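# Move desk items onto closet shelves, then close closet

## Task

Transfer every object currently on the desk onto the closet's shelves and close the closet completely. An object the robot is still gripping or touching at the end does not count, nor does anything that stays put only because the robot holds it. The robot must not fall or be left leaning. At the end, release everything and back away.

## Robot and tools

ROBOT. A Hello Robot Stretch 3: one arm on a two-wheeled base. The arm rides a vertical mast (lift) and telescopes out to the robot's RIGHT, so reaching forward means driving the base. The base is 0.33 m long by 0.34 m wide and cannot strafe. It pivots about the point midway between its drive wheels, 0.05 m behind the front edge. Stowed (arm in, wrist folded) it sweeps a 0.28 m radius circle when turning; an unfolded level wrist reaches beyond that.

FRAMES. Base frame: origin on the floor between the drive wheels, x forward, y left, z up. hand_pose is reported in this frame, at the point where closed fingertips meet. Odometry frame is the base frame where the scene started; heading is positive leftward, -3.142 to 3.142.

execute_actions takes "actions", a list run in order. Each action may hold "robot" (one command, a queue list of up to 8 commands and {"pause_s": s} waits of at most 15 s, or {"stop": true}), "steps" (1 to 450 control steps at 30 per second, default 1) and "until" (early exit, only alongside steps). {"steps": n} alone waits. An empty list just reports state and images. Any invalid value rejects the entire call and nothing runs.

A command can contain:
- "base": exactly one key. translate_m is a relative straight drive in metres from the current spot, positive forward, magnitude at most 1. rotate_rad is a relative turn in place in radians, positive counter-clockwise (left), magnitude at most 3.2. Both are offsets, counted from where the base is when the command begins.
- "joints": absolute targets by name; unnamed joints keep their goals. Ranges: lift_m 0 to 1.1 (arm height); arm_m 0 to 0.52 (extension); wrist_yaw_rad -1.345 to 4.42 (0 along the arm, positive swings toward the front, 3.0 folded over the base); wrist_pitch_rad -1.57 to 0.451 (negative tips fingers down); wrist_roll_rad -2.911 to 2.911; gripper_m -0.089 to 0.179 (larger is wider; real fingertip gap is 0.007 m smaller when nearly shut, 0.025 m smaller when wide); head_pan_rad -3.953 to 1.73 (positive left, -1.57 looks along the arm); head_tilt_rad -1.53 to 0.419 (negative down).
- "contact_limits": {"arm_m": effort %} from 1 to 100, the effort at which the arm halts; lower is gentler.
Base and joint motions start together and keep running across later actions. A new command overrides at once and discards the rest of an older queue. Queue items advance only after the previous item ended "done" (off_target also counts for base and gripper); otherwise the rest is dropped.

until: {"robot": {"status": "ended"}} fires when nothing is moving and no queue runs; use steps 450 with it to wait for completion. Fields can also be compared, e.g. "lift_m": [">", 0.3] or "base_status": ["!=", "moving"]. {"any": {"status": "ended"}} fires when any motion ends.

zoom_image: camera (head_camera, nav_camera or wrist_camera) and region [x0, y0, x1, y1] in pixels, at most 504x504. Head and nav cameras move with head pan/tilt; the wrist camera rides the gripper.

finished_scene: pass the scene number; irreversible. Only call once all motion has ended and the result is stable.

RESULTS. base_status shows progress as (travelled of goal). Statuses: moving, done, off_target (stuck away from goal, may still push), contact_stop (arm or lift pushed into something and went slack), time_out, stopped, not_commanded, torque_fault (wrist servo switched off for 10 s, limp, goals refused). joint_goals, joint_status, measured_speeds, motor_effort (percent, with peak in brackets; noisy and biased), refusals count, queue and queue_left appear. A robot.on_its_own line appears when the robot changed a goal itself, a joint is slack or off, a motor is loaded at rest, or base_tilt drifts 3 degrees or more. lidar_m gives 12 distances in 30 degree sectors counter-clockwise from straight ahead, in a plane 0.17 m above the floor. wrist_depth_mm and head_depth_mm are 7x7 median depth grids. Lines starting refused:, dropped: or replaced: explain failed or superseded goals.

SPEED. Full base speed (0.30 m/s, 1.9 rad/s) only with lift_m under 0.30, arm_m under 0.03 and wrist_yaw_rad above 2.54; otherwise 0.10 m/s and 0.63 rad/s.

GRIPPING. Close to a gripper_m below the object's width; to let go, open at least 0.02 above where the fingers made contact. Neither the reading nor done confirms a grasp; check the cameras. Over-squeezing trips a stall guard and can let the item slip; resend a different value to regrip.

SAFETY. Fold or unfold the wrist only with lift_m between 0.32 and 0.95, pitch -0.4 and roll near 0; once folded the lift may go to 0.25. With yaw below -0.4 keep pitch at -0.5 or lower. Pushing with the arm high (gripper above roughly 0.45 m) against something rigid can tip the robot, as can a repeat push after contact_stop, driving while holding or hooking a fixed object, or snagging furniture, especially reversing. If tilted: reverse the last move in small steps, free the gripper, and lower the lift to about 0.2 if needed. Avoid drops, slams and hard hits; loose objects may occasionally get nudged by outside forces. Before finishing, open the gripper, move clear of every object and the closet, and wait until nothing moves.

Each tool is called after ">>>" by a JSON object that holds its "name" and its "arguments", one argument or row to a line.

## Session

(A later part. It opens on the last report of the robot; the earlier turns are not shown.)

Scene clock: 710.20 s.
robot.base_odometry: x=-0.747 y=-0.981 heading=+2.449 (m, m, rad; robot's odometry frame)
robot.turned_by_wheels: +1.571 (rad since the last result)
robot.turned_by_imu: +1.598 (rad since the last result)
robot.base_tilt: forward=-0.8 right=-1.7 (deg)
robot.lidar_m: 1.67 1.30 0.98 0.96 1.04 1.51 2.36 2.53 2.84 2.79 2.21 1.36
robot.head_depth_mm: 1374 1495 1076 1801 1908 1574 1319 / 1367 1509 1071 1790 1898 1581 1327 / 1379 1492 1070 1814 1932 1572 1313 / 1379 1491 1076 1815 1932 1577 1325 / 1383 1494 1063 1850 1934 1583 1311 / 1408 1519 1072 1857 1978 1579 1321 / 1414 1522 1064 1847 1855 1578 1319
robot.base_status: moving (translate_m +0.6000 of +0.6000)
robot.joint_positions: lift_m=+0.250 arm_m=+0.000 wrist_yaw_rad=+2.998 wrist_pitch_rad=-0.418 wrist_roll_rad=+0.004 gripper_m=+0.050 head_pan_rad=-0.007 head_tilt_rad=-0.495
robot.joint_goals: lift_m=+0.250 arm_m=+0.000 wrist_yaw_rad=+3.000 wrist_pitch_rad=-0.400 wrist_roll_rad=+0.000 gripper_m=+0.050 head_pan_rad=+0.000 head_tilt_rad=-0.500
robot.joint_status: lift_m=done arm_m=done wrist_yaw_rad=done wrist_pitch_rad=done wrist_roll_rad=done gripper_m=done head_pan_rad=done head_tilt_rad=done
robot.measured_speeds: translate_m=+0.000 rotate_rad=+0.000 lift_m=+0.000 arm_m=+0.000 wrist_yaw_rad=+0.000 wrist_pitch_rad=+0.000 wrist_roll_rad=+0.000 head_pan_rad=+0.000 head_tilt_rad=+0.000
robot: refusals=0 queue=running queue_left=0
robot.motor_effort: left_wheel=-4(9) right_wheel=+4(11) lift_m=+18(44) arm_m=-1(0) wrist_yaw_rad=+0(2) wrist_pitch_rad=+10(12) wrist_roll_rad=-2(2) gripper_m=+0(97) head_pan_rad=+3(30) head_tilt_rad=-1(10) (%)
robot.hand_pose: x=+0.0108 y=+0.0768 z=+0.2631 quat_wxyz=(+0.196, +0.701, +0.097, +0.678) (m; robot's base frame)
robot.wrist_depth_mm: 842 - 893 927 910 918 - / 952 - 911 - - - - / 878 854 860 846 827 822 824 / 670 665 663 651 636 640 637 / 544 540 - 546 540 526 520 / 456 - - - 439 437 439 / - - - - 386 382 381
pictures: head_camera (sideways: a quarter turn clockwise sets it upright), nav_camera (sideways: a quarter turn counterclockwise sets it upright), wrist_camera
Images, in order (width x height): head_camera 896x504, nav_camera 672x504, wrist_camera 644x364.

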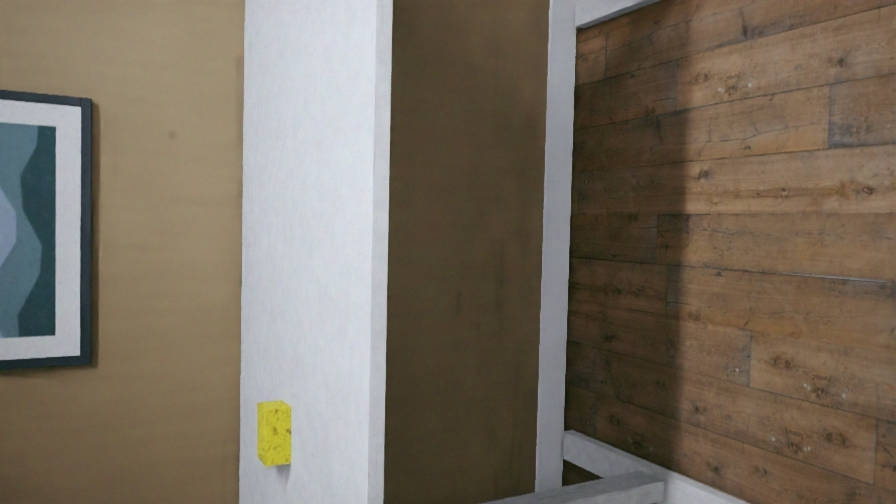

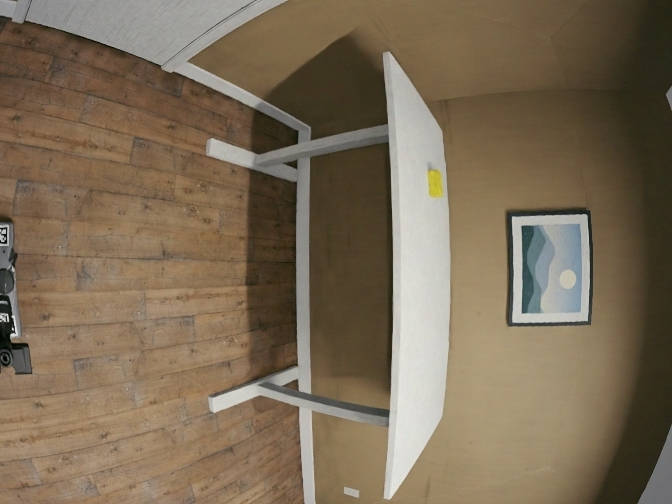

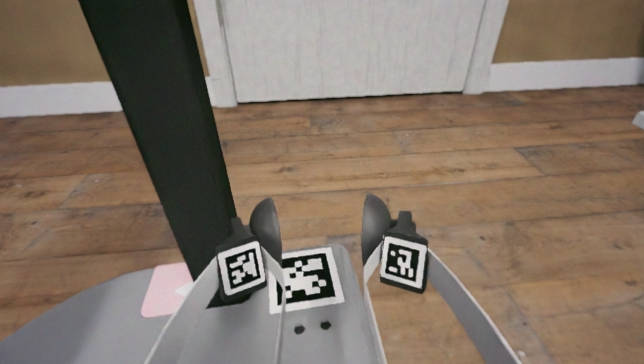

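>>> {"name": "execute_actions", "arguments": {
  "actions": [
    {"robot":[{"base":{"translate_m":0.48}},{"base":{"rotate_rad":1.55},"joints":{"lift_m":0.9,"head_pan_rad":-1.57,"head_tilt_rad":-0.6}},{"joints":{"wrist_yaw_rad":1.57},"base":{"translate_m":0.25}},{"joints":{"lift_m":1.07}},{"joints":{"wrist_yaw_rad":0,"wrist_pitch_rad":-0.5,"gripper_m":0.17}}],"steps":450,"until":{"robot":{"status":"ended"}}},
    {"steps":300,"until":{"robot":{"status":"ended"}}}
  ]
}}

Scene clock: 732.53 s.
robot.base_odometry: x=-1.280 y=-0.863 heading=-2.285 (m, m, rad; robot's odometry frame)
robot.turned_by_wheels: +1.550 (rad since the last result)
robot.turned_by_imu: +1.561 (rad since the last result)
robot.base_tilt: forward=-0.6 right=-1.7 (deg)
robot.lidar_m: 0.67 0.71 1.05 2.82 3.03 3.15 3.08 1.17 1.23 1.20 0.83 0.68
robot.head_depth_mm: 980 - - - - - 1219 / 991 - - - - - 1198 / 988 - - - - - 1223 / 1009 1099 - 622 1618 1425 1243 / 1015 1098 778 621 1614 1476 1240 / 1016 1106 818 624 1102 1355 1231 / 1025 1109 816 599 1021 1431 1245
robot.base_status: done (translate_m +0.2500 of +0.2500)
robot.joint_positions: lift_m=+1.070 arm_m=+0.000 wrist_yaw_rad=+0.003 wrist_pitch_rad=-0.511 wrist_roll_rad=+0.004 gripper_m=+0.170 head_pan_rad=-1.563 head_tilt_rad=-0.593
robot.joint_goals: lift_m=+1.070 arm_m=+0.000 wrist_yaw_rad=+0.000 wrist_pitch_rad=-0.500 wrist_roll_rad=+0.000 gripper_m=+0.170 head_pan_rad=-1.570 head_tilt_rad=-0.600
robot.joint_status: lift_m=done arm_m=done wrist_yaw_rad=done wrist_pitch_rad=done wrist_roll_rad=done gripper_m=done head_pan_rad=done head_tilt_rad=done
robot.measured_speeds: translate_m=+0.000 rotate_rad=+0.000 lift_m=+0.000 arm_m=+0.000 wrist_yaw_rad=+0.000 wrist_pitch_rad=+0.000 wrist_roll_rad=+0.000 head_pan_rad=+0.000 head_tilt_rad=+0.000
robot: refusals=0 queue=done queue_left=0
robot.motor_effort: left_wheel=-4(11) right_wheel=+3(11) lift_m=+42(43) arm_m=-2(1) wrist_yaw_rad=-3(2) wrist_pitch_rad=+6(10) wrist_roll_rad=-2(2) gripper_m=+1(98) head_pan_rad=-1(31) head_tilt_rad=-3(11) (%)
robot.hand_pose: x=-0.0209 y=-0.3570 z=+1.0619 quat_wxyz=(+0.683, +0.180, -0.685, -0.178) (m; robot's base frame)
robot.wrist_depth_mm: 734 881 852 803 830 794 842 / 734 620 574 560 610 597 590 / 470 466 463 465 457 453 449 / 376 381 374 368 371 372 365 / 318 323 313 312 309 320 307 / 718 - - - - - 581 / 822 - - - - - -
pictures: head_camera (sideways: a quarter turn clockwise sets it upright), nav_camera (sideways: a quarter turn counterclockwise sets it upright), wrist_camera
Images, in order (width x height): head_camera 896x504, nav_camera 672x504, wrist_camera 644x364.

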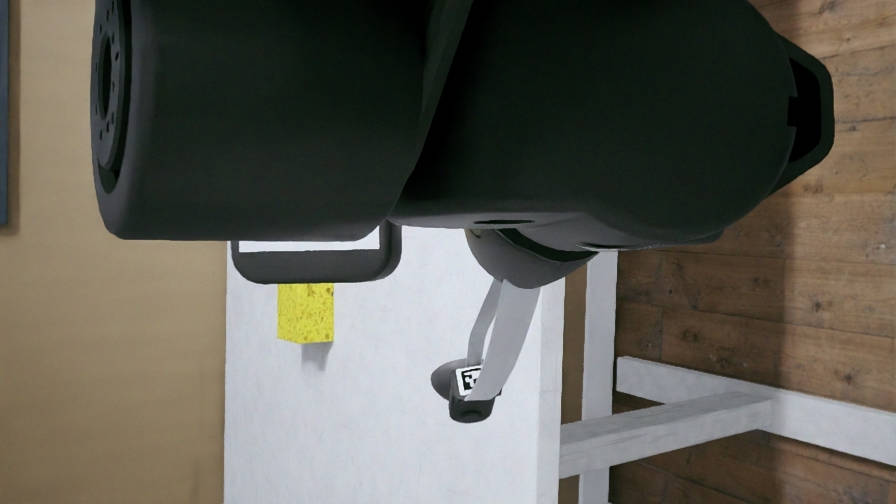

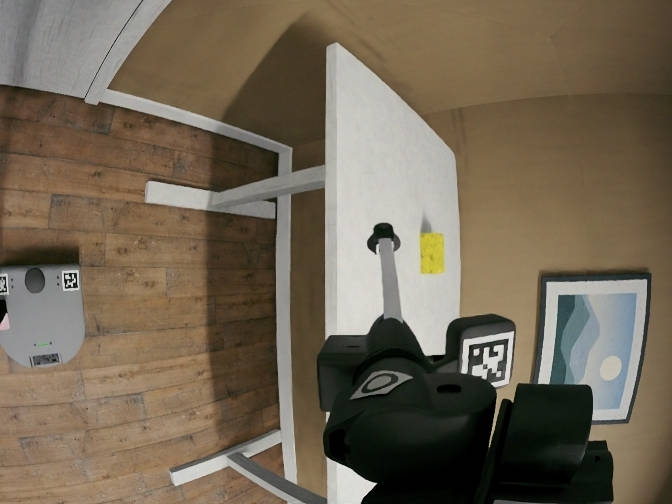

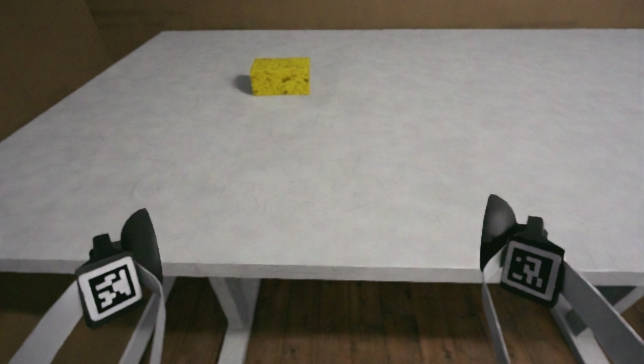

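>>> {"name": "execute_actions", "arguments": {
  "actions": [
    {"robot":[{"base":{"translate_m":0.075},"joints":{"arm_m":0.3,"lift_m":1.0}}],"steps":450,"until":{"robot":{"status":"ended"}}}
  ]
}}

Scene clock: 738.23 s.
robot.base_odometry: x=-1.329 y=-0.920 heading=-2.285 (m, m, rad; robot's odometry frame)
robot.turned_by_wheels: +0.000 (rad since the last result)
robot.turned_by_imu: +0.001 (rad since the last result)
robot.base_tilt: forward=-0.6 right=-1.7 (deg)
robot.lidar_m: 0.60 0.63 0.89 2.83 3.00 3.21 3.16 1.23 1.24 0.80 0.81 0.60
robot.head_depth_mm: 1001 - 777 600 1567 1458 1243 / 1002 - 739 597 1583 1472 1244 / 1004 - - 597 1595 1466 1238 / 1017 1086 794 597 1609 1462 1253 / 1018 1106 861 598 1606 1461 1259 / 1023 1113 822 598 1026 1279 1222 / 1024 1116 817 597 1604 1450 1246
robot.base_status: done (translate_m +0.0750 of +0.0750)
robot.joint_positions: lift_m=+1.000 arm_m=+0.300 wrist_yaw_rad=+0.002 wrist_pitch_rad=-0.512 wrist_roll_rad=+0.004 gripper_m=+0.170 head_pan_rad=-1.563 head_tilt_rad=-0.593
robot.joint_goals: lift_m=+1.000 arm_m=+0.300 wrist_yaw_rad=+0.000 wrist_pitch_rad=-0.500 wrist_roll_rad=+0.000 gripper_m=+0.170 head_pan_rad=-1.570 head_tilt_rad=-0.600
robot.joint_status: lift_m=done arm_m=done wrist_yaw_rad=done wrist_pitch_rad=done wrist_roll_rad=done gripper_m=done head_pan_rad=done head_tilt_rad=done
robot.measured_speeds: translate_m=+0.000 rotate_rad=+0.000 lift_m=+0.000 arm_m=+0.000 wrist_yaw_rad=+0.000 wrist_pitch_rad=+0.000 wrist_roll_rad=+0.000 head_pan_rad=+0.000 head_tilt_rad=+0.000
robot: refusals=0 queue=done queue_left=0
robot.motor_effort: left_wheel=-4(5) right_wheel=+4(8) lift_m=+17(43) arm_m=+3(2) wrist_yaw_rad=-2(3) wrist_pitch_rad=+8(7) wrist_roll_rad=-2(2) gripper_m=+1(1) head_pan_rad=-3(2) head_tilt_rad=-2(3) (%)
robot.hand_pose: x=-0.0212 y=-0.6561 z=+0.9926 quat_wxyz=(+0.683, +0.180, -0.685, -0.179) (m; robot's base frame)
robot.wrist_depth_mm: 596 594 581 579 575 568 563 / 590 441 429 430 427 421 415 / 332 332 330 262 309 325 323 / 268 269 268 265 265 263 260 / 224 232 222 222 220 226 218 / 200 194 192 191 191 185 192 / - 169 168 168 167 166 166
pictures: head_camera (sideways: a quarter turn clockwise sets it upright), nav_camera (sideways: a quarter turn counterclockwise sets it upright), wrist_camera
Images, in order (width x height): head_camera 896x504, nav_camera 672x504, wrist_camera 644x364.

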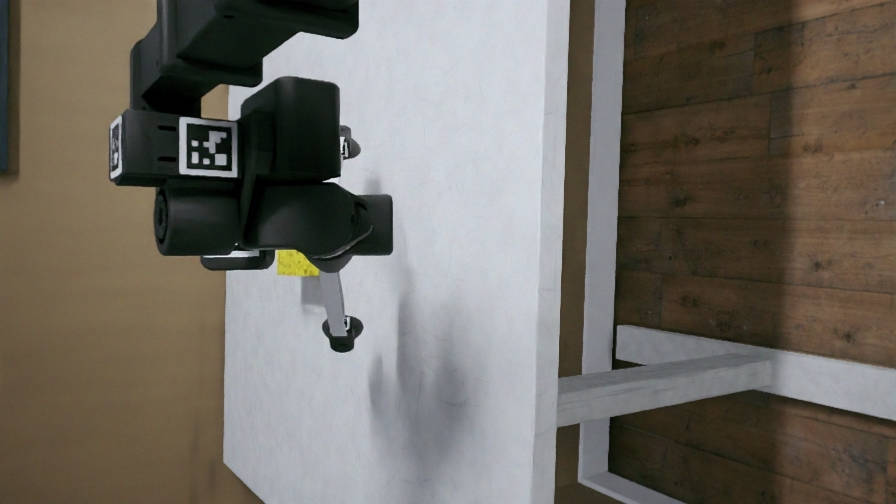

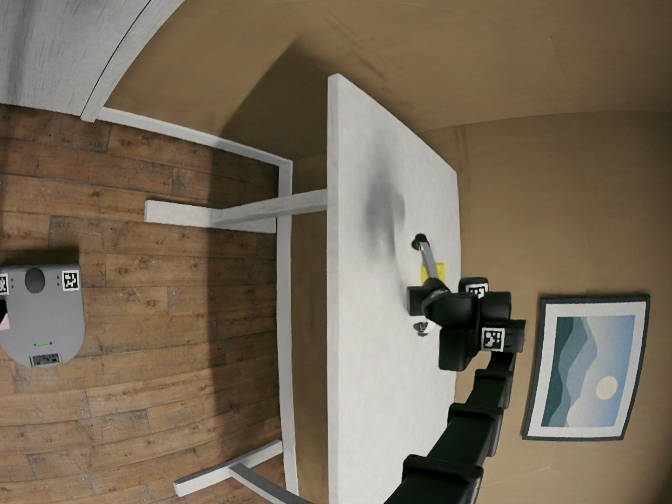

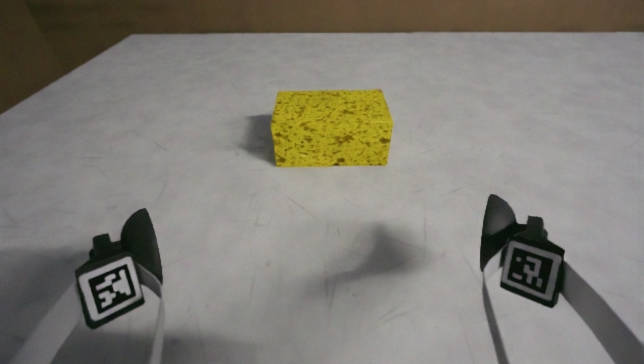

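>>> {"name": "execute_actions", "arguments": {
  "actions": [
    {"robot":[{"joints":{"lift_m":0.978},"base":{"translate_m":-0.01}},{"joints":{"arm_m":0.46}}],"steps":450,"until":{"robot":{"status":"ended"}}}
  ]
}}

Scene clock: 746.10 s.
robot.base_odometry: x=-1.323 y=-0.912 heading=-2.285 (m, m, rad; robot's odometry frame)
robot.turned_by_wheels: +0.000 (rad since the last result)
robot.turned_by_imu: +0.001 (rad since the last result)
robot.base_tilt: forward=-0.6 right=-1.7 (deg)
robot.lidar_m: 0.61 0.64 0.90 2.82 3.00 3.20 3.14 1.22 1.24 0.82 0.81 0.61
robot.head_depth_mm: 996 1067 - 599 1563 1466 1240 / 1002 - 798 600 1571 1465 1239 / 1012 - 776 597 1599 1463 1247 / 1011 1080 760 598 1608 1461 1238 / 1015 1108 816 599 1605 1469 1238 / 1018 1114 815 596 1014 1268 1219 / 1025 1110 816 597 1606 1461 1251
robot.base_status: done (translate_m -0.0100 of -0.0100)
robot.joint_positions: lift_m=+0.978 arm_m=+0.460 wrist_yaw_rad=+0.002 wrist_pitch_rad=-0.512 wrist_roll_rad=+0.004 gripper_m=+0.170 head_pan_rad=-1.563 head_tilt_rad=-0.593
robot.joint_goals: lift_m=+0.978 arm_m=+0.460 wrist_yaw_rad=+0.000 wrist_pitch_rad=-0.500 wrist_roll_rad=+0.000 gripper_m=+0.170 head_pan_rad=-1.570 head_tilt_rad=-0.600
robot.joint_status: lift_m=done arm_m=done wrist_yaw_rad=done wrist_pitch_rad=done wrist_roll_rad=done gripper_m=done head_pan_rad=done head_tilt_rad=done
robot.measured_speeds: translate_m=+0.000 rotate_rad=+0.000 lift_m=+0.000 arm_m=+0.000 wrist_yaw_rad=+0.000 wrist_pitch_rad=+0.000 wrist_roll_rad=+0.000 head_pan_rad=+0.000 head_tilt_rad=+0.000
robot: refusals=0 queue=done queue_left=0
robot.motor_effort: left_wheel=-3(8) right_wheel=+3(6) lift_m=+18(13) arm_m=+3(5) wrist_yaw_rad=-2(2) wrist_pitch_rad=+7(7) wrist_roll_rad=-2(2) gripper_m=+1(1) head_pan_rad=-2(2) head_tilt_rad=-3(2) (%)
robot.hand_pose: x=-0.0212 y=-0.8161 z=+0.9706 quat_wxyz=(+0.683, +0.180, -0.685, -0.179) (m; robot's base frame)
robot.wrist_depth_mm: 470 470 459 453 455 442 434 / 382 383 378 374 370 369 359 / 296 287 288 285 281 280 277 / 236 233 232 232 229 226 226 / 197 202 142 136 140 198 191 / 174 168 122 121 120 161 167 / - 147 143 140 139 145 145
pictures: head_camera (sideways: a quarter turn clockwise sets it upright), nav_camera (sideways: a quarter turn counterclockwise sets it upright), wrist_camera
Images, in order (width x height): head_camera 896x504, nav_camera 672x504, wrist_camera 644x364.

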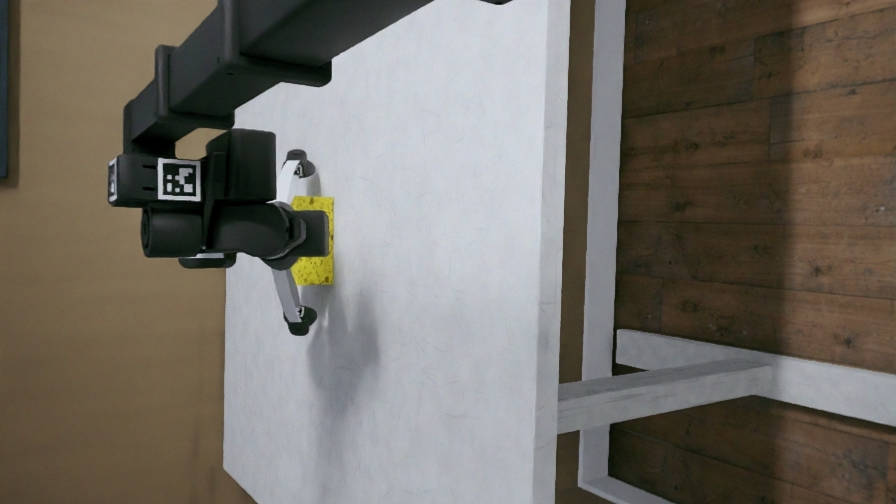

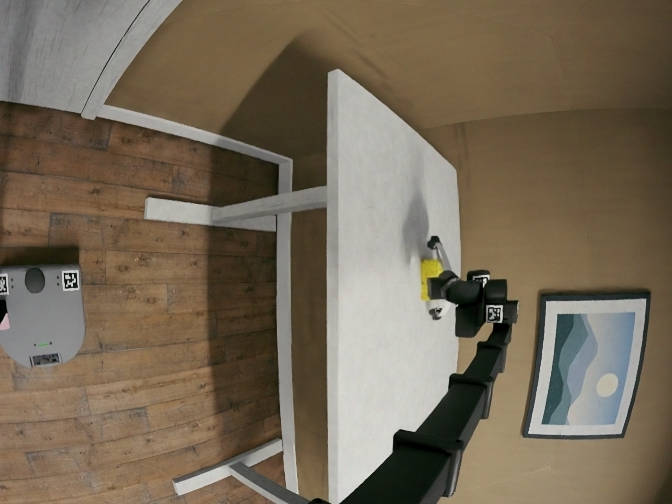

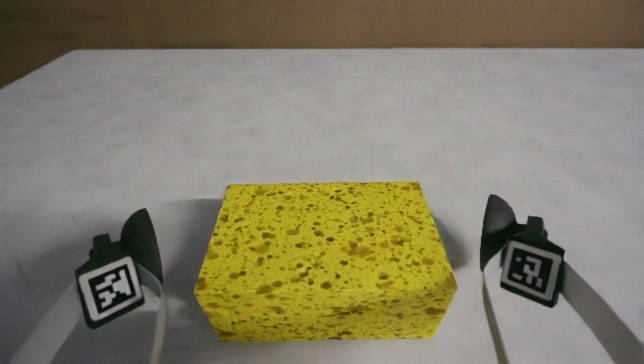

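>>> {"name": "execute_actions", "arguments": {
  "actions": [
    {"robot":[{"joints":{"arm_m":0.445}},{"joints":{"gripper_m":0.085}},{"pause_s":0.5},{"joints":{"lift_m":1.05}}],"steps":450,"until":{"robot":{"status":"ended"}}}
  ]
}}

Scene clock: 751.90 s.
robot.base_odometry: x=-1.323 y=-0.912 heading=-2.285 (m, m, rad; robot's odometry frame)
robot.turned_by_wheels: +0.000 (rad since the last result)
robot.turned_by_imu: +0.001 (rad since the last result)
robot.base_tilt: forward=-0.6 right=-1.7 (deg)
robot.lidar_m: 0.61 0.64 0.90 2.82 2.99 3.23 3.15 1.22 1.24 0.81 0.81 0.61
robot.head_depth_mm: - 1103 824 598 1563 1464 1244 / 1023 1102 819 598 1571 1466 1246 / - 1112 820 599 1581 1475 1253 / 989 - 777 597 1594 1454 1244 / 1013 1100 816 598 1612 1468 1244 / 1019 1106 819 598 1016 1271 1216 / 1024 1111 824 597 1610 1456 1244
robot.base_status: done (translate_m -0.0100 of -0.0100)
robot.joint_positions: lift_m=+1.050 arm_m=+0.445 wrist_yaw_rad=+0.002 wrist_pitch_rad=-0.513 wrist_roll_rad=+0.004 gripper_m=+0.086 head_pan_rad=-1.563 head_tilt_rad=-0.593
robot.joint_goals: lift_m=+1.050 arm_m=+0.445 wrist_yaw_rad=+0.000 wrist_pitch_rad=-0.500 wrist_roll_rad=+0.000 gripper_m=+0.085 head_pan_rad=-1.570 head_tilt_rad=-0.600
robot.joint_status: lift_m=done arm_m=done wrist_yaw_rad=done wrist_pitch_rad=done wrist_roll_rad=done gripper_m=done head_pan_rad=done head_tilt_rad=done
robot.measured_speeds: translate_m=+0.000 rotate_rad=+0.000 lift_m=+0.000 arm_m=+0.000 wrist_yaw_rad=+0.000 wrist_pitch_rad=+0.000 wrist_roll_rad=+0.000 head_pan_rad=+0.000 head_tilt_rad=+0.000
robot: refusals=0 queue=done queue_left=0
robot.motor_effort: left_wheel=-4(3) right_wheel=+3(3) lift_m=+42(45) arm_m=-3(4) wrist_yaw_rad=-2(2) wrist_pitch_rad=+7(8) wrist_roll_rad=-2(2) gripper_m=-14(100) head_pan_rad=-2(3) head_tilt_rad=-2(3) (%)
robot.hand_pose: x=-0.0212 y=-0.8017 z=+1.0415 quat_wxyz=(+0.683, +0.180, -0.685, -0.179) (m; robot's base frame)
robot.wrist_depth_mm: 483 487 463 470 464 456 451 / 529 517 511 509 501 496 487 / 515 429 421 413 410 408 401 / 345 339 318 164 310 337 337 / 286 290 137 137 136 280 281 / 246 248 146 145 152 244 240 / 217 217 215 215 213 213 212
pictures: head_camera (sideways: a quarter turn clockwise sets it upright), nav_camera (sideways: a quarter turn counterclockwise sets it upright), wrist_camera
Images, in order (width x height): head_camera 896x504, nav_camera 672x504, wrist_camera 644x364.

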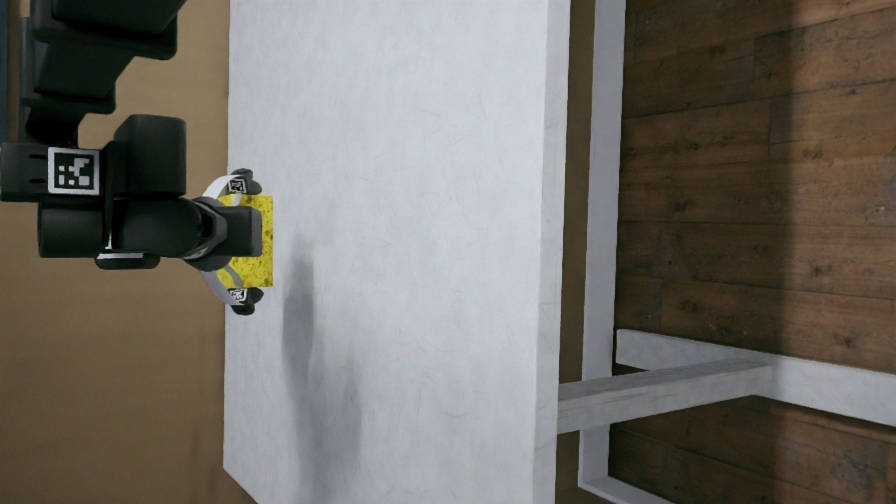

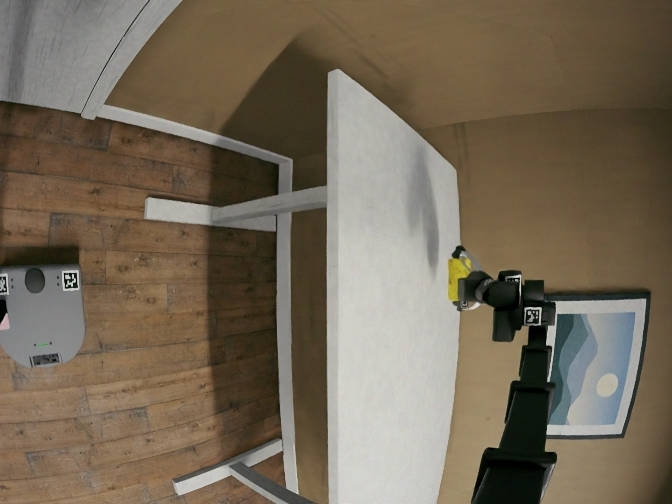

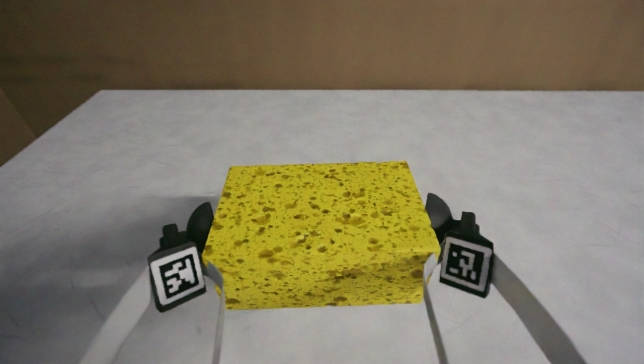

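>>> {"name": "execute_actions", "arguments": {
  "actions": [
    {"robot":[{"joints":{"arm_m":0.0},"base":{"translate_m":-0.25}},{"base":{"rotate_rad":1.56},"joints":{"head_pan_rad":0,"head_tilt_rad":-0.4}},{"base":{"translate_m":1.0},"joints":{"wrist_pitch_rad":-1.4}},{"base":{"translate_m":1.0},"joints":{"lift_m":0.7}}],"steps":450,"until":{"robot":{"status":"ended"}}},
    {"steps":450,"until":{"robot":{"status":"ended"}}}
  ]
}}

Scene clock: 785.13 s.
robot.base_odometry: x=+0.338 y=-2.050 heading=-0.725 (m, m, rad; robot's odometry frame)
robot.turned_by_wheels: +1.560 (rad since the last result)
robot.turned_by_imu: +1.584 (rad since the last result)
robot.base_tilt: forward=-0.6 right=-1.6 (deg)
robot.lidar_m: 0.83 0.92 1.31 2.78 2.94 2.82 2.82 1.32 1.02 1.00 1.06 0.86
robot.head_depth_mm: 679 729 780 849 920 1056 1364 / 677 720 780 846 929 1018 1128 / 1300 1374 1488 1268 1394 1119 1159 / 1295 1390 1501 1643 1509 1731 1417 / 1312 1411 1524 1653 1496 1713 1407 / 1306 1403 1536 1657 1571 1714 1374 / 1306 1400 1490 921 984 1069 1194
robot.base_status: moving (translate_m +1.0000 of +1.0000)
robot.joint_positions: lift_m=+0.700 arm_m=+0.000 wrist_yaw_rad=+0.002 wrist_pitch_rad=-1.397 wrist_roll_rad=+0.004 gripper_m=+0.086 head_pan_rad=-0.007 head_tilt_rad=-0.408
robot.joint_goals: lift_m=+0.700 arm_m=+0.000 wrist_yaw_rad=+0.000 wrist_pitch_rad=-1.400 wrist_roll_rad=+0.000 gripper_m=+0.085 head_pan_rad=+0.000 head_tilt_rad=-0.400
robot.joint_status: lift_m=done arm_m=done wrist_yaw_rad=done wrist_pitch_rad=done wrist_roll_rad=done gripper_m=done head_pan_rad=done head_tilt_rad=done
robot.measured_speeds: translate_m=+0.000 rotate_rad=+0.000 lift_m=+0.000 arm_m=+0.000 wrist_yaw_rad=+0.000 wrist_pitch_rad=+0.000 wrist_roll_rad=+0.000 head_pan_rad=+0.000 head_tilt_rad=+0.000
robot: refusals=0 queue=running queue_left=0
robot.motor_effort: left_wheel=-4(8) right_wheel=+4(8) lift_m=+18(43) arm_m=-2(2) wrist_yaw_rad=-2(1) wrist_pitch_rad=-2(7) wrist_roll_rad=-2(2) gripper_m=-15(15) head_pan_rad=+3(26) head_tilt_rad=+3(15) (%)
robot.hand_pose: x=-0.0216 y=-0.1658 z=+0.5826 quat_wxyz=(+0.541, +0.454, -0.542, -0.456) (m; robot's base frame)
robot.wrist_depth_mm: 712 699 727 731 742 747 738 / 744 724 749 709 762 737 767 / 719 748 746 736 738 748 748 / 726 725 740 163 743 730 751 / 725 726 137 137 136 762 752 / 723 744 145 144 147 763 766 / 740 743 740 - 762 748 774
pictures: head_camera (sideways: a quarter turn clockwise sets it upright), nav_camera (sideways: a quarter turn counterclockwise sets it upright), wrist_camera
Images, in order (width x height): head_camera 896x504, nav_camera 672x504, wrist_camera 644x364.

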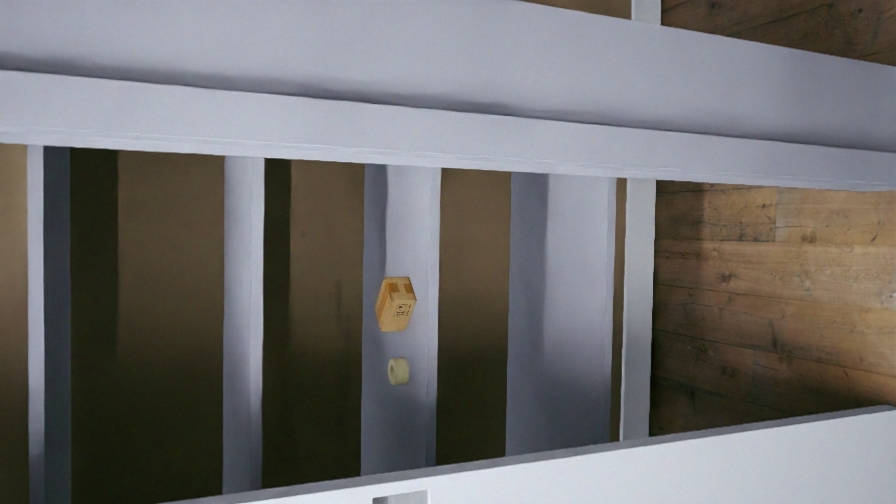

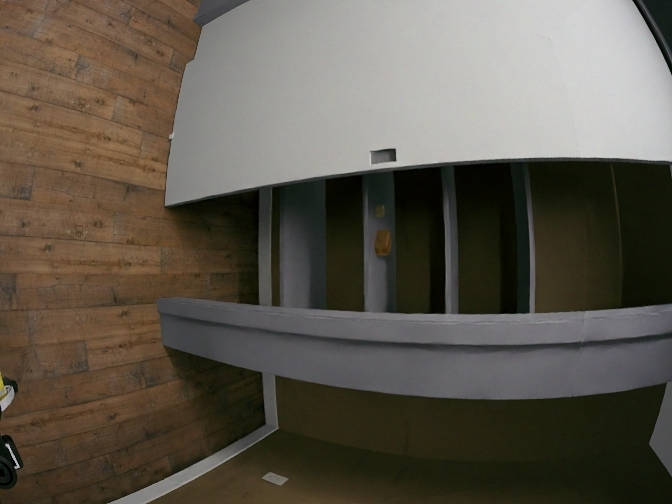

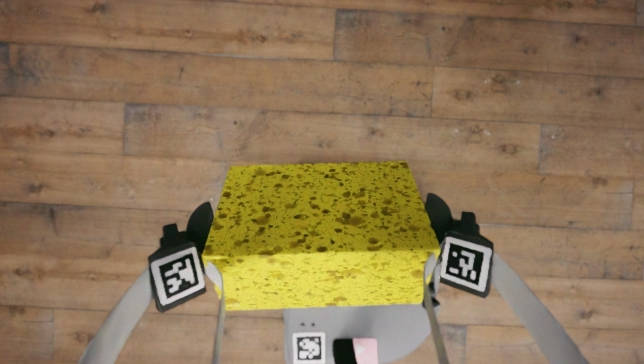

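>>> {"name": "execute_actions", "arguments": {
  "actions": [
    {"robot":[{"base":{"rotate_rad":0.12}},{"base":{"translate_m":0.43}},{"base":{"rotate_rad":1.43},"joints":{"head_pan_rad":-1.57,"head_tilt_rad":-0.8}}],"steps":450,"until":{"robot":{"status":"ended"}}}
  ]
}}

Scene clock: 798.90 s.
robot.base_odometry: x=+0.692 y=-2.294 heading=+0.825 (m, m, rad; robot's odometry frame)
robot.turned_by_wheels: +1.550 (rad since the last result)
robot.turned_by_imu: +1.559 (rad since the last result)
robot.base_tilt: forward=-0.6 right=-1.7 (deg)
robot.lidar_m: 2.70 2.85 3.71 3.24 1.45 1.10 1.08 1.13 0.44 1.16 0.50 0.65
robot.head_depth_mm: 967 896 805 592 648 819 - / 1000 966 1275 1144 1400 895 - / 1004 962 1296 1169 1502 1294 - / 1004 962 1304 1168 1492 1294 1130 / 1017 962 1309 1169 1478 1303 1150 / 1017 965 1305 1169 1502 1260 1134 / 1019 957 1302 1165 751 933 1148
robot.base_status: done (rotate_rad +1.4298 of +1.4300)
robot.joint_positions: lift_m=+0.700 arm_m=+0.000 wrist_yaw_rad=+0.002 wrist_pitch_rad=-1.398 wrist_roll_rad=+0.004 gripper_m=+0.086 head_pan_rad=-1.563 head_tilt_rad=-0.790
robot.joint_goals: lift_m=+0.700 arm_m=+0.000 wrist_yaw_rad=+0.000 wrist_pitch_rad=-1.400 wrist_roll_rad=+0.000 gripper_m=+0.085 head_pan_rad=-1.570 head_tilt_rad=-0.800
robot.joint_status: lift_m=done arm_m=done wrist_yaw_rad=done wrist_pitch_rad=done wrist_roll_rad=done gripper_m=done head_pan_rad=done head_tilt_rad=done
robot.measured_speeds: translate_m=+0.000 rotate_rad=+0.000 lift_m=+0.000 arm_m=+0.000 wrist_yaw_rad=+0.000 wrist_pitch_rad=+0.000 wrist_roll_rad=+0.000 head_pan_rad=+0.000 head_tilt_rad=+0.000
robot: refusals=0 queue=done queue_left=0
robot.motor_effort: left_wheel=-4(9) right_wheel=+4(7) lift_m=+18(18) arm_m=-1(2) wrist_yaw_rad=-2(2) wrist_pitch_rad=-1(2) wrist_roll_rad=-2(2) gripper_m=-15(15) head_pan_rad=-2(28) head_tilt_rad=-4(23) (%)
robot.hand_pose: x=-0.0216 y=-0.1657 z=+0.5826 quat_wxyz=(+0.541, +0.454, -0.542, -0.456) (m; robot's base frame)
robot.wrist_depth_mm: 515 515 717 736 506 421 758 / 734 710 732 753 691 770 748 / 717 740 742 731 749 775 761 / 713 725 723 162 744 759 745 / 722 722 137 136 136 756 765 / 730 713 146 145 147 758 766 / 728 731 754 - 754 748 788
pictures: head_camera (sideways: a quarter turn clockwise sets it upright), nav_camera (sideways: a quarter turn counterclockwise sets it upright), wrist_camera
Images, in order (width x height): head_camera 896x504, nav_camera 672x504, wrist_camera 644x364.

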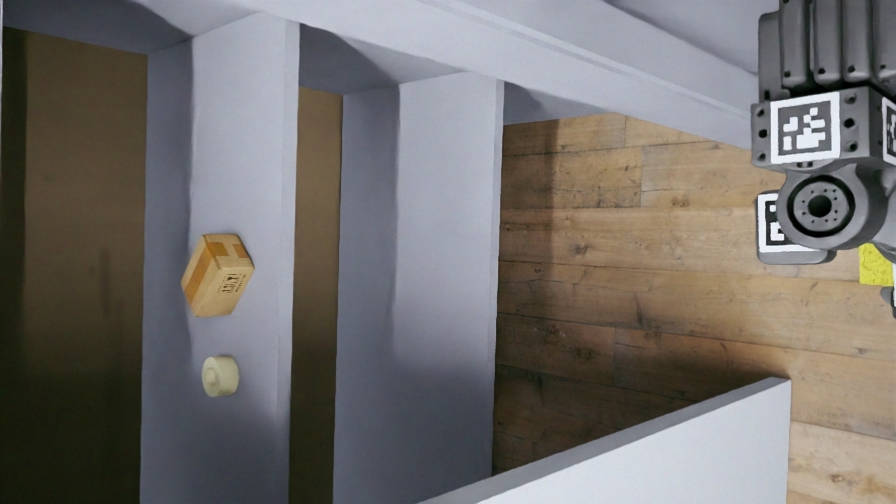

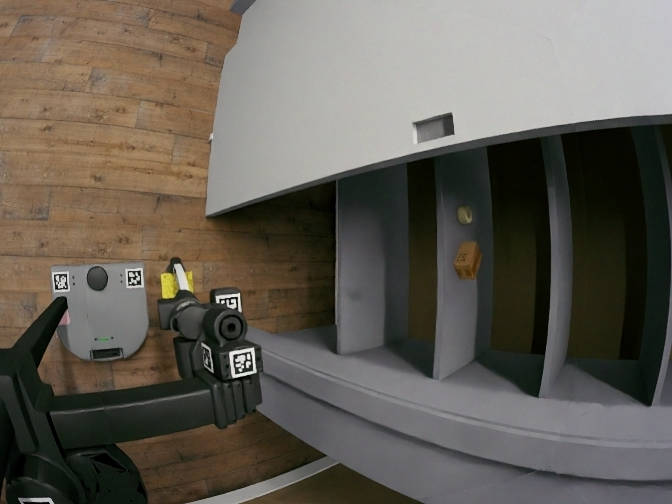

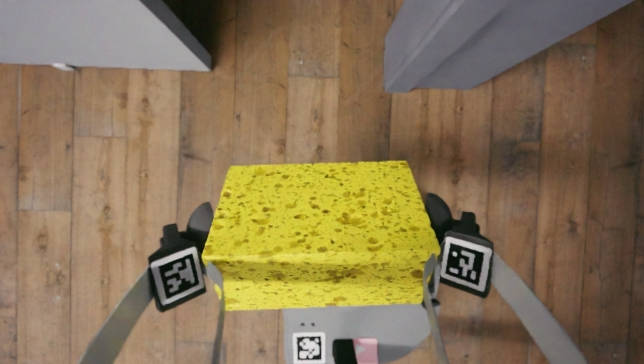

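>>> {"name": "execute_actions", "arguments": {
  "actions": [
    {"robot":[{"base":{"translate_m":0.03},"joints":{"lift_m":0.56,"wrist_pitch_rad":-0.25}},{"joints":{"arm_m":0.25}}],"steps":450,"until":{"robot":{"status":"ended"}}}
  ]
}}

Scene clock: 809.37 s.
robot.base_odometry: x=+0.712 y=-2.272 heading=+0.825 (m, m, rad; robot's odometry frame)
robot.turned_by_wheels: +0.000 (rad since the last result)
robot.turned_by_imu: +0.001 (rad since the last result)
robot.base_tilt: forward=-0.6 right=-1.7 (deg)
robot.lidar_m: 2.67 2.81 3.71 3.21 1.50 1.13 1.11 0.57 0.45 1.16 0.49 0.66
robot.head_depth_mm: 982 928 970 962 694 818 1108 / 1000 966 1283 1174 1396 - - / 1013 964 1299 1174 - 1297 1147 / 1010 862 1305 1136 1482 1291 1154 / 1018 967 1299 1172 1504 1308 1144 / 1012 959 1314 1166 1489 1026 1145 / 1017 960 1303 628 712 943 1151
robot.base_status: done (translate_m +0.0300 of +0.0300)
robot.joint_positions: lift_m=+0.560 arm_m=+0.250 wrist_yaw_rad=+0.002 wrist_pitch_rad=-0.271 wrist_roll_rad=+0.004 gripper_m=+0.086 head_pan_rad=-1.563 head_tilt_rad=-0.790
robot.joint_goals: lift_m=+0.560 arm_m=+0.250 wrist_yaw_rad=+0.000 wrist_pitch_rad=-0.250 wrist_roll_rad=+0.000 gripper_m=+0.085 head_pan_rad=-1.570 head_tilt_rad=-0.800
robot.joint_status: lift_m=done arm_m=done wrist_yaw_rad=done wrist_pitch_rad=done wrist_roll_rad=done gripper_m=done head_pan_rad=done head_tilt_rad=done
robot.measured_speeds: translate_m=+0.000 rotate_rad=+0.000 lift_m=+0.000 arm_m=+0.000 wrist_yaw_rad=+0.000 wrist_pitch_rad=+0.000 wrist_roll_rad=+0.000 head_pan_rad=+0.000 head_tilt_rad=+0.000
robot: refusals=0 queue=done queue_left=0
robot.motor_effort: left_wheel=-4(5) right_wheel=+3(9) lift_m=+18(17) arm_m=+3(5) wrist_yaw_rad=-1(2) wrist_pitch_rad=+12(13) wrist_roll_rad=-2(2) gripper_m=-14(15) head_pan_rad=-1(2) head_tilt_rad=-4(4) (%)
robot.hand_pose: x=-0.0211 y=-0.6351 z=+0.6074 quat_wxyz=(+0.700, +0.096, -0.702, -0.095) (m; robot's base frame)
robot.wrist_depth_mm: 600 582 578 571 573 535 353 / 640 644 628 629 620 537 347 / 697 683 681 669 656 543 350 / 591 561 489 163 507 502 352 / 422 442 137 137 136 415 352 / 376 373 145 145 151 341 329 / 792 795 776 782 773 591 338
pictures: head_camera (sideways: a quarter turn clockwise sets it upright), nav_camera (sideways: a quarter turn counterclockwise sets it upright), wrist_camera
Images, in order (width x height): head_camera 896x504, nav_camera 672x504, wrist_camera 644x364.

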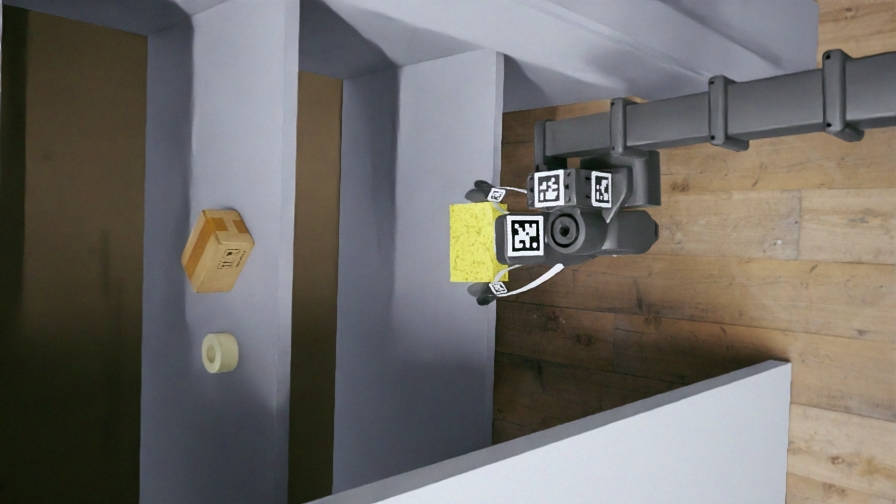

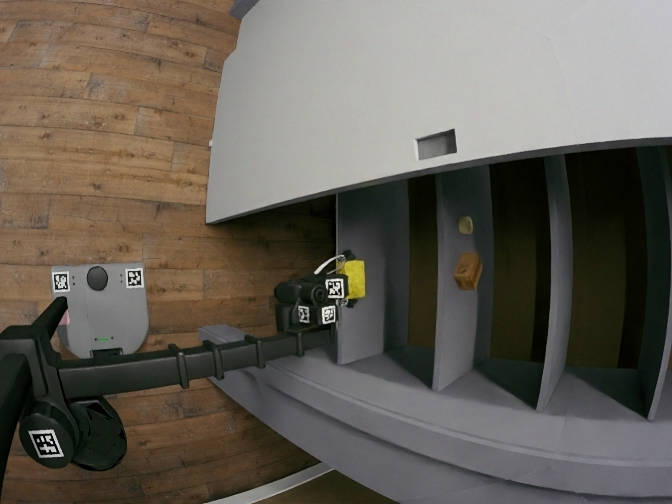

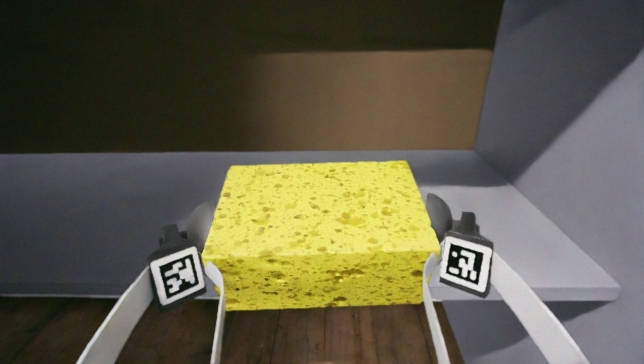

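>>> {"name": "execute_actions", "arguments": {
  "actions": [
    {"robot":[{"joints":{"arm_m":0.5},"contact_limits":{"arm_m":15}},{"joints":{"lift_m":0.525}}],"steps":450,"until":{"robot":{"status":"ended"}}}
  ]
}}

Scene clock: 816.03 s.
robot.base_odometry: x=+0.712 y=-2.272 heading=+0.825 (m, m, rad; robot's odometry frame)
robot.turned_by_wheels: +0.000 (rad since the last result)
robot.turned_by_imu: +0.001 (rad since the last result)
robot.base_tilt: forward=-0.6 right=-1.7 (deg)
robot.lidar_m: 2.66 2.81 3.70 3.22 1.49 1.13 1.11 0.57 0.45 1.16 0.49 0.66
robot.head_depth_mm: 977 925 967 954 695 818 1117 / 1002 970 1285 1167 1395 908 - / 1006 961 1299 - 1500 1300 1143 / 1009 856 1188 1133 1490 1298 1146 / 1010 959 1314 1168 1504 1301 1150 / 1018 966 1303 1164 1489 1026 1139 / 1022 960 1303 628 715 934 1151
robot.base_status: done (translate_m +0.0300 of +0.0300)
robot.joint_positions: lift_m=+0.525 arm_m=+0.500 wrist_yaw_rad=+0.001 wrist_pitch_rad=-0.271 wrist_roll_rad=+0.004 gripper_m=+0.086 head_pan_rad=-1.563 head_tilt_rad=-0.790
robot.joint_goals: lift_m=+0.525 arm_m=+0.500 wrist_yaw_rad=+0.000 wrist_pitch_rad=-0.250 wrist_roll_rad=+0.000 gripper_m=+0.085 head_pan_rad=-1.570 head_tilt_rad=-0.800
robot.joint_status: lift_m=done arm_m=done wrist_yaw_rad=done wrist_pitch_rad=done wrist_roll_rad=done gripper_m=done head_pan_rad=done head_tilt_rad=done
robot.measured_speeds: translate_m=+0.000 rotate_rad=+0.000 lift_m=+0.000 arm_m=+0.000 wrist_yaw_rad=+0.000 wrist_pitch_rad=+0.000 wrist_roll_rad=+0.000 head_pan_rad=+0.000 head_tilt_rad=+0.000
robot: refusals=0 queue=done queue_left=0
robot.motor_effort: left_wheel=-4(4) right_wheel=+3(3) lift_m=+18(18) arm_m=+3(3) wrist_yaw_rad=-2(2) wrist_pitch_rad=+12(12) wrist_roll_rad=-2(2) gripper_m=-15(14) head_pan_rad=-1(3) head_tilt_rad=-3(3) (%)
robot.contact_limits: arm_m 15 (drawing in: default 15, maximum 25; extending or still: default 22, maximum 35)
robot.hand_pose: x=-0.0211 y=-0.8851 z=+0.5725 quat_wxyz=(+0.700, +0.096, -0.702, -0.095) (m; robot's base frame)
robot.wrist_depth_mm: 370 367 364 363 357 352 347 / 399 393 396 380 385 381 367 / 427 427 422 421 416 411 367 / 456 445 428 162 433 428 365 / 363 377 137 137 135 349 335 / 292 295 146 145 153 279 279 / 246 242 243 240 238 235 237
pictures: head_camera (sideways: a quarter turn clockwise sets it upright), nav_camera (sideways: a quarter turn counterclockwise sets it upright), wrist_camera
Images, in order (width x height): head_camera 896x504, nav_camera 672x504, wrist_camera 644x364.

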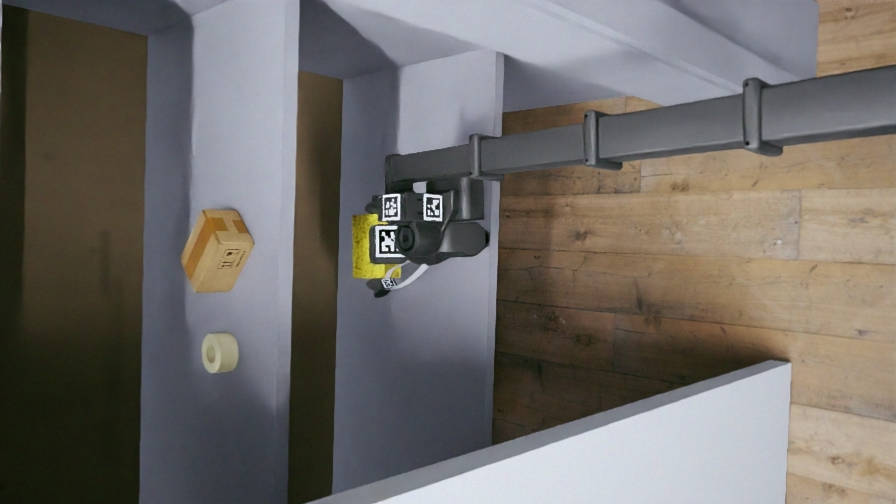

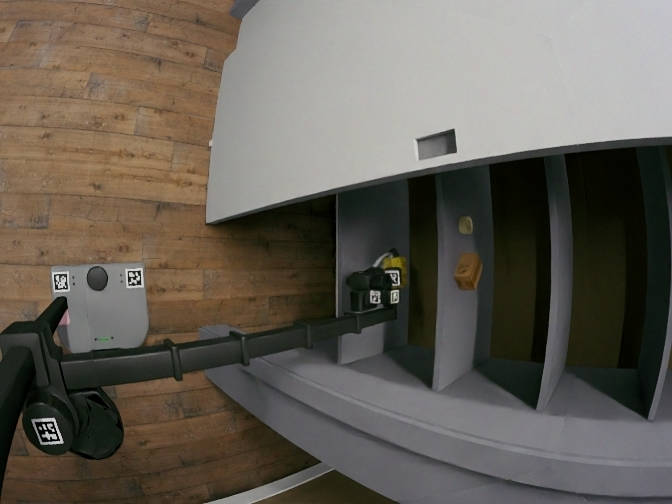

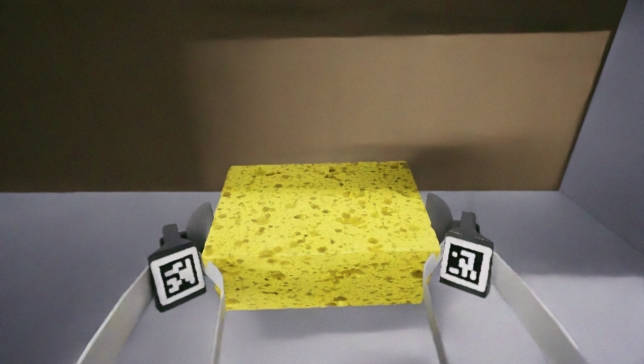

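>>> {"name": "execute_actions", "arguments": {
  "actions": [
    {"robot":[{"joints":{"wrist_pitch_rad":-0.5}},{"joints":{"lift_m":0.505}}],"steps":450,"until":{"robot":{"status":"ended"}}}
  ]
}}

Scene clock: 821.23 s.
robot.base_odometry: x=+0.712 y=-2.272 heading=+0.825 (m, m, rad; robot's odometry frame)
robot.turned_by_wheels: +0.000 (rad since the last result)
robot.turned_by_imu: +0.001 (rad since the last result)
robot.base_tilt: forward=-0.6 right=-1.7 (deg)
robot.lidar_m: 2.66 2.81 3.70 3.21 1.49 1.13 1.11 0.57 0.45 1.16 0.49 0.66
robot.head_depth_mm: 978 923 969 963 695 823 1115 / 1001 962 1288 1167 1406 925 - / 1003 961 1294 1231 1498 1295 1141 / 1006 860 1303 1227 1502 1309 1146 / 1009 967 1309 1169 1498 1291 1151 / 1018 959 1303 1170 1497 1028 1137 / 1019 958 1299 628 712 938 1144
robot.base_status: done (translate_m +0.0300 of +0.0300)
robot.joint_positions: lift_m=+0.505 arm_m=+0.500 wrist_yaw_rad=+0.001 wrist_pitch_rad=-0.513 wrist_roll_rad=+0.004 gripper_m=+0.086 head_pan_rad=-1.563 head_tilt_rad=-0.790
robot.joint_goals: lift_m=+0.505 arm_m=+0.500 wrist_yaw_rad=+0.000 wrist_pitch_rad=-0.500 wrist_roll_rad=+0.000 gripper_m=+0.085 head_pan_rad=-1.570 head_tilt_rad=-0.800
robot.joint_status: lift_m=done arm_m=done wrist_yaw_rad=done wrist_pitch_rad=done wrist_roll_rad=done gripper_m=done head_pan_rad=done head_tilt_rad=done
robot.measured_speeds: translate_m=+0.000 rotate_rad=+0.000 lift_m=+0.000 arm_m=+0.000 wrist_yaw_rad=+0.000 wrist_pitch_rad=+0.000 wrist_roll_rad=+0.000 head_pan_rad=+0.000 head_tilt_rad=+0.000
robot: refusals=0 queue=done queue_left=0
robot.motor_effort: left_wheel=-4(4) right_wheel=+3(4) lift_m=+18(16) arm_m=+3(2) wrist_yaw_rad=-1(1) wrist_pitch_rad=+7(12) wrist_roll_rad=-2(2) gripper_m=-14(15) head_pan_rad=-2(2) head_tilt_rad=-3(4) (%)
robot.contact_limits: arm_m 15 (drawing in: default 15, maximum 25; extending or still: default 22, maximum 35)
robot.hand_pose: x=-0.0212 y=-0.8561 z=+0.4975 quat_wxyz=(+0.683, +0.180, -0.685, -0.179) (m; robot's base frame)
robot.wrist_depth_mm: 385 378 374 371 369 370 348 / 412 403 403 390 394 385 363 / 329 326 327 320 316 318 316 / 267 263 243 164 241 256 254 / 219 224 137 137 135 216 215 / 191 190 146 145 151 187 187 / 168 167 165 166 165 164 163
pictures: head_camera (sideways: a quarter turn clockwise sets it upright), nav_camera (sideways: a quarter turn counterclockwise sets it upright), wrist_camera
Images, in order (width x height): head_camera 896x504, nav_camera 672x504, wrist_camera 644x364.

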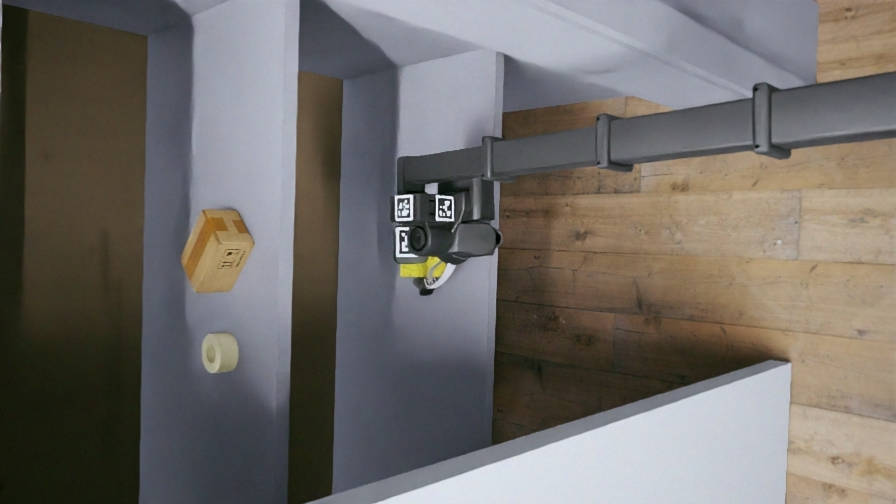

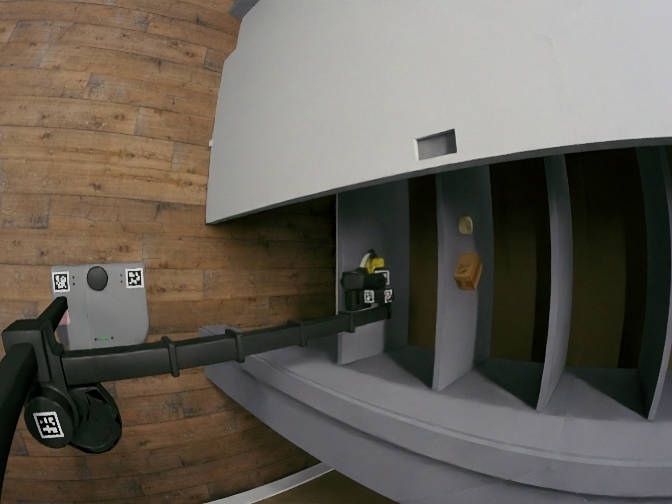

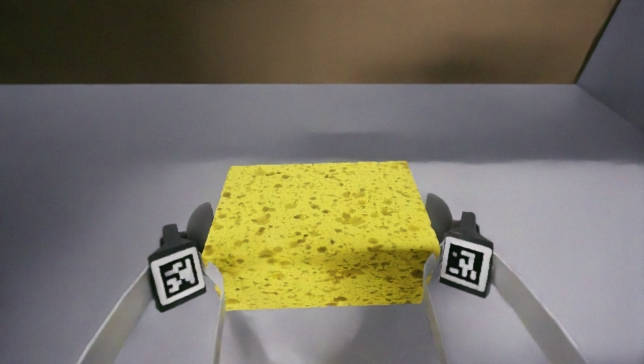

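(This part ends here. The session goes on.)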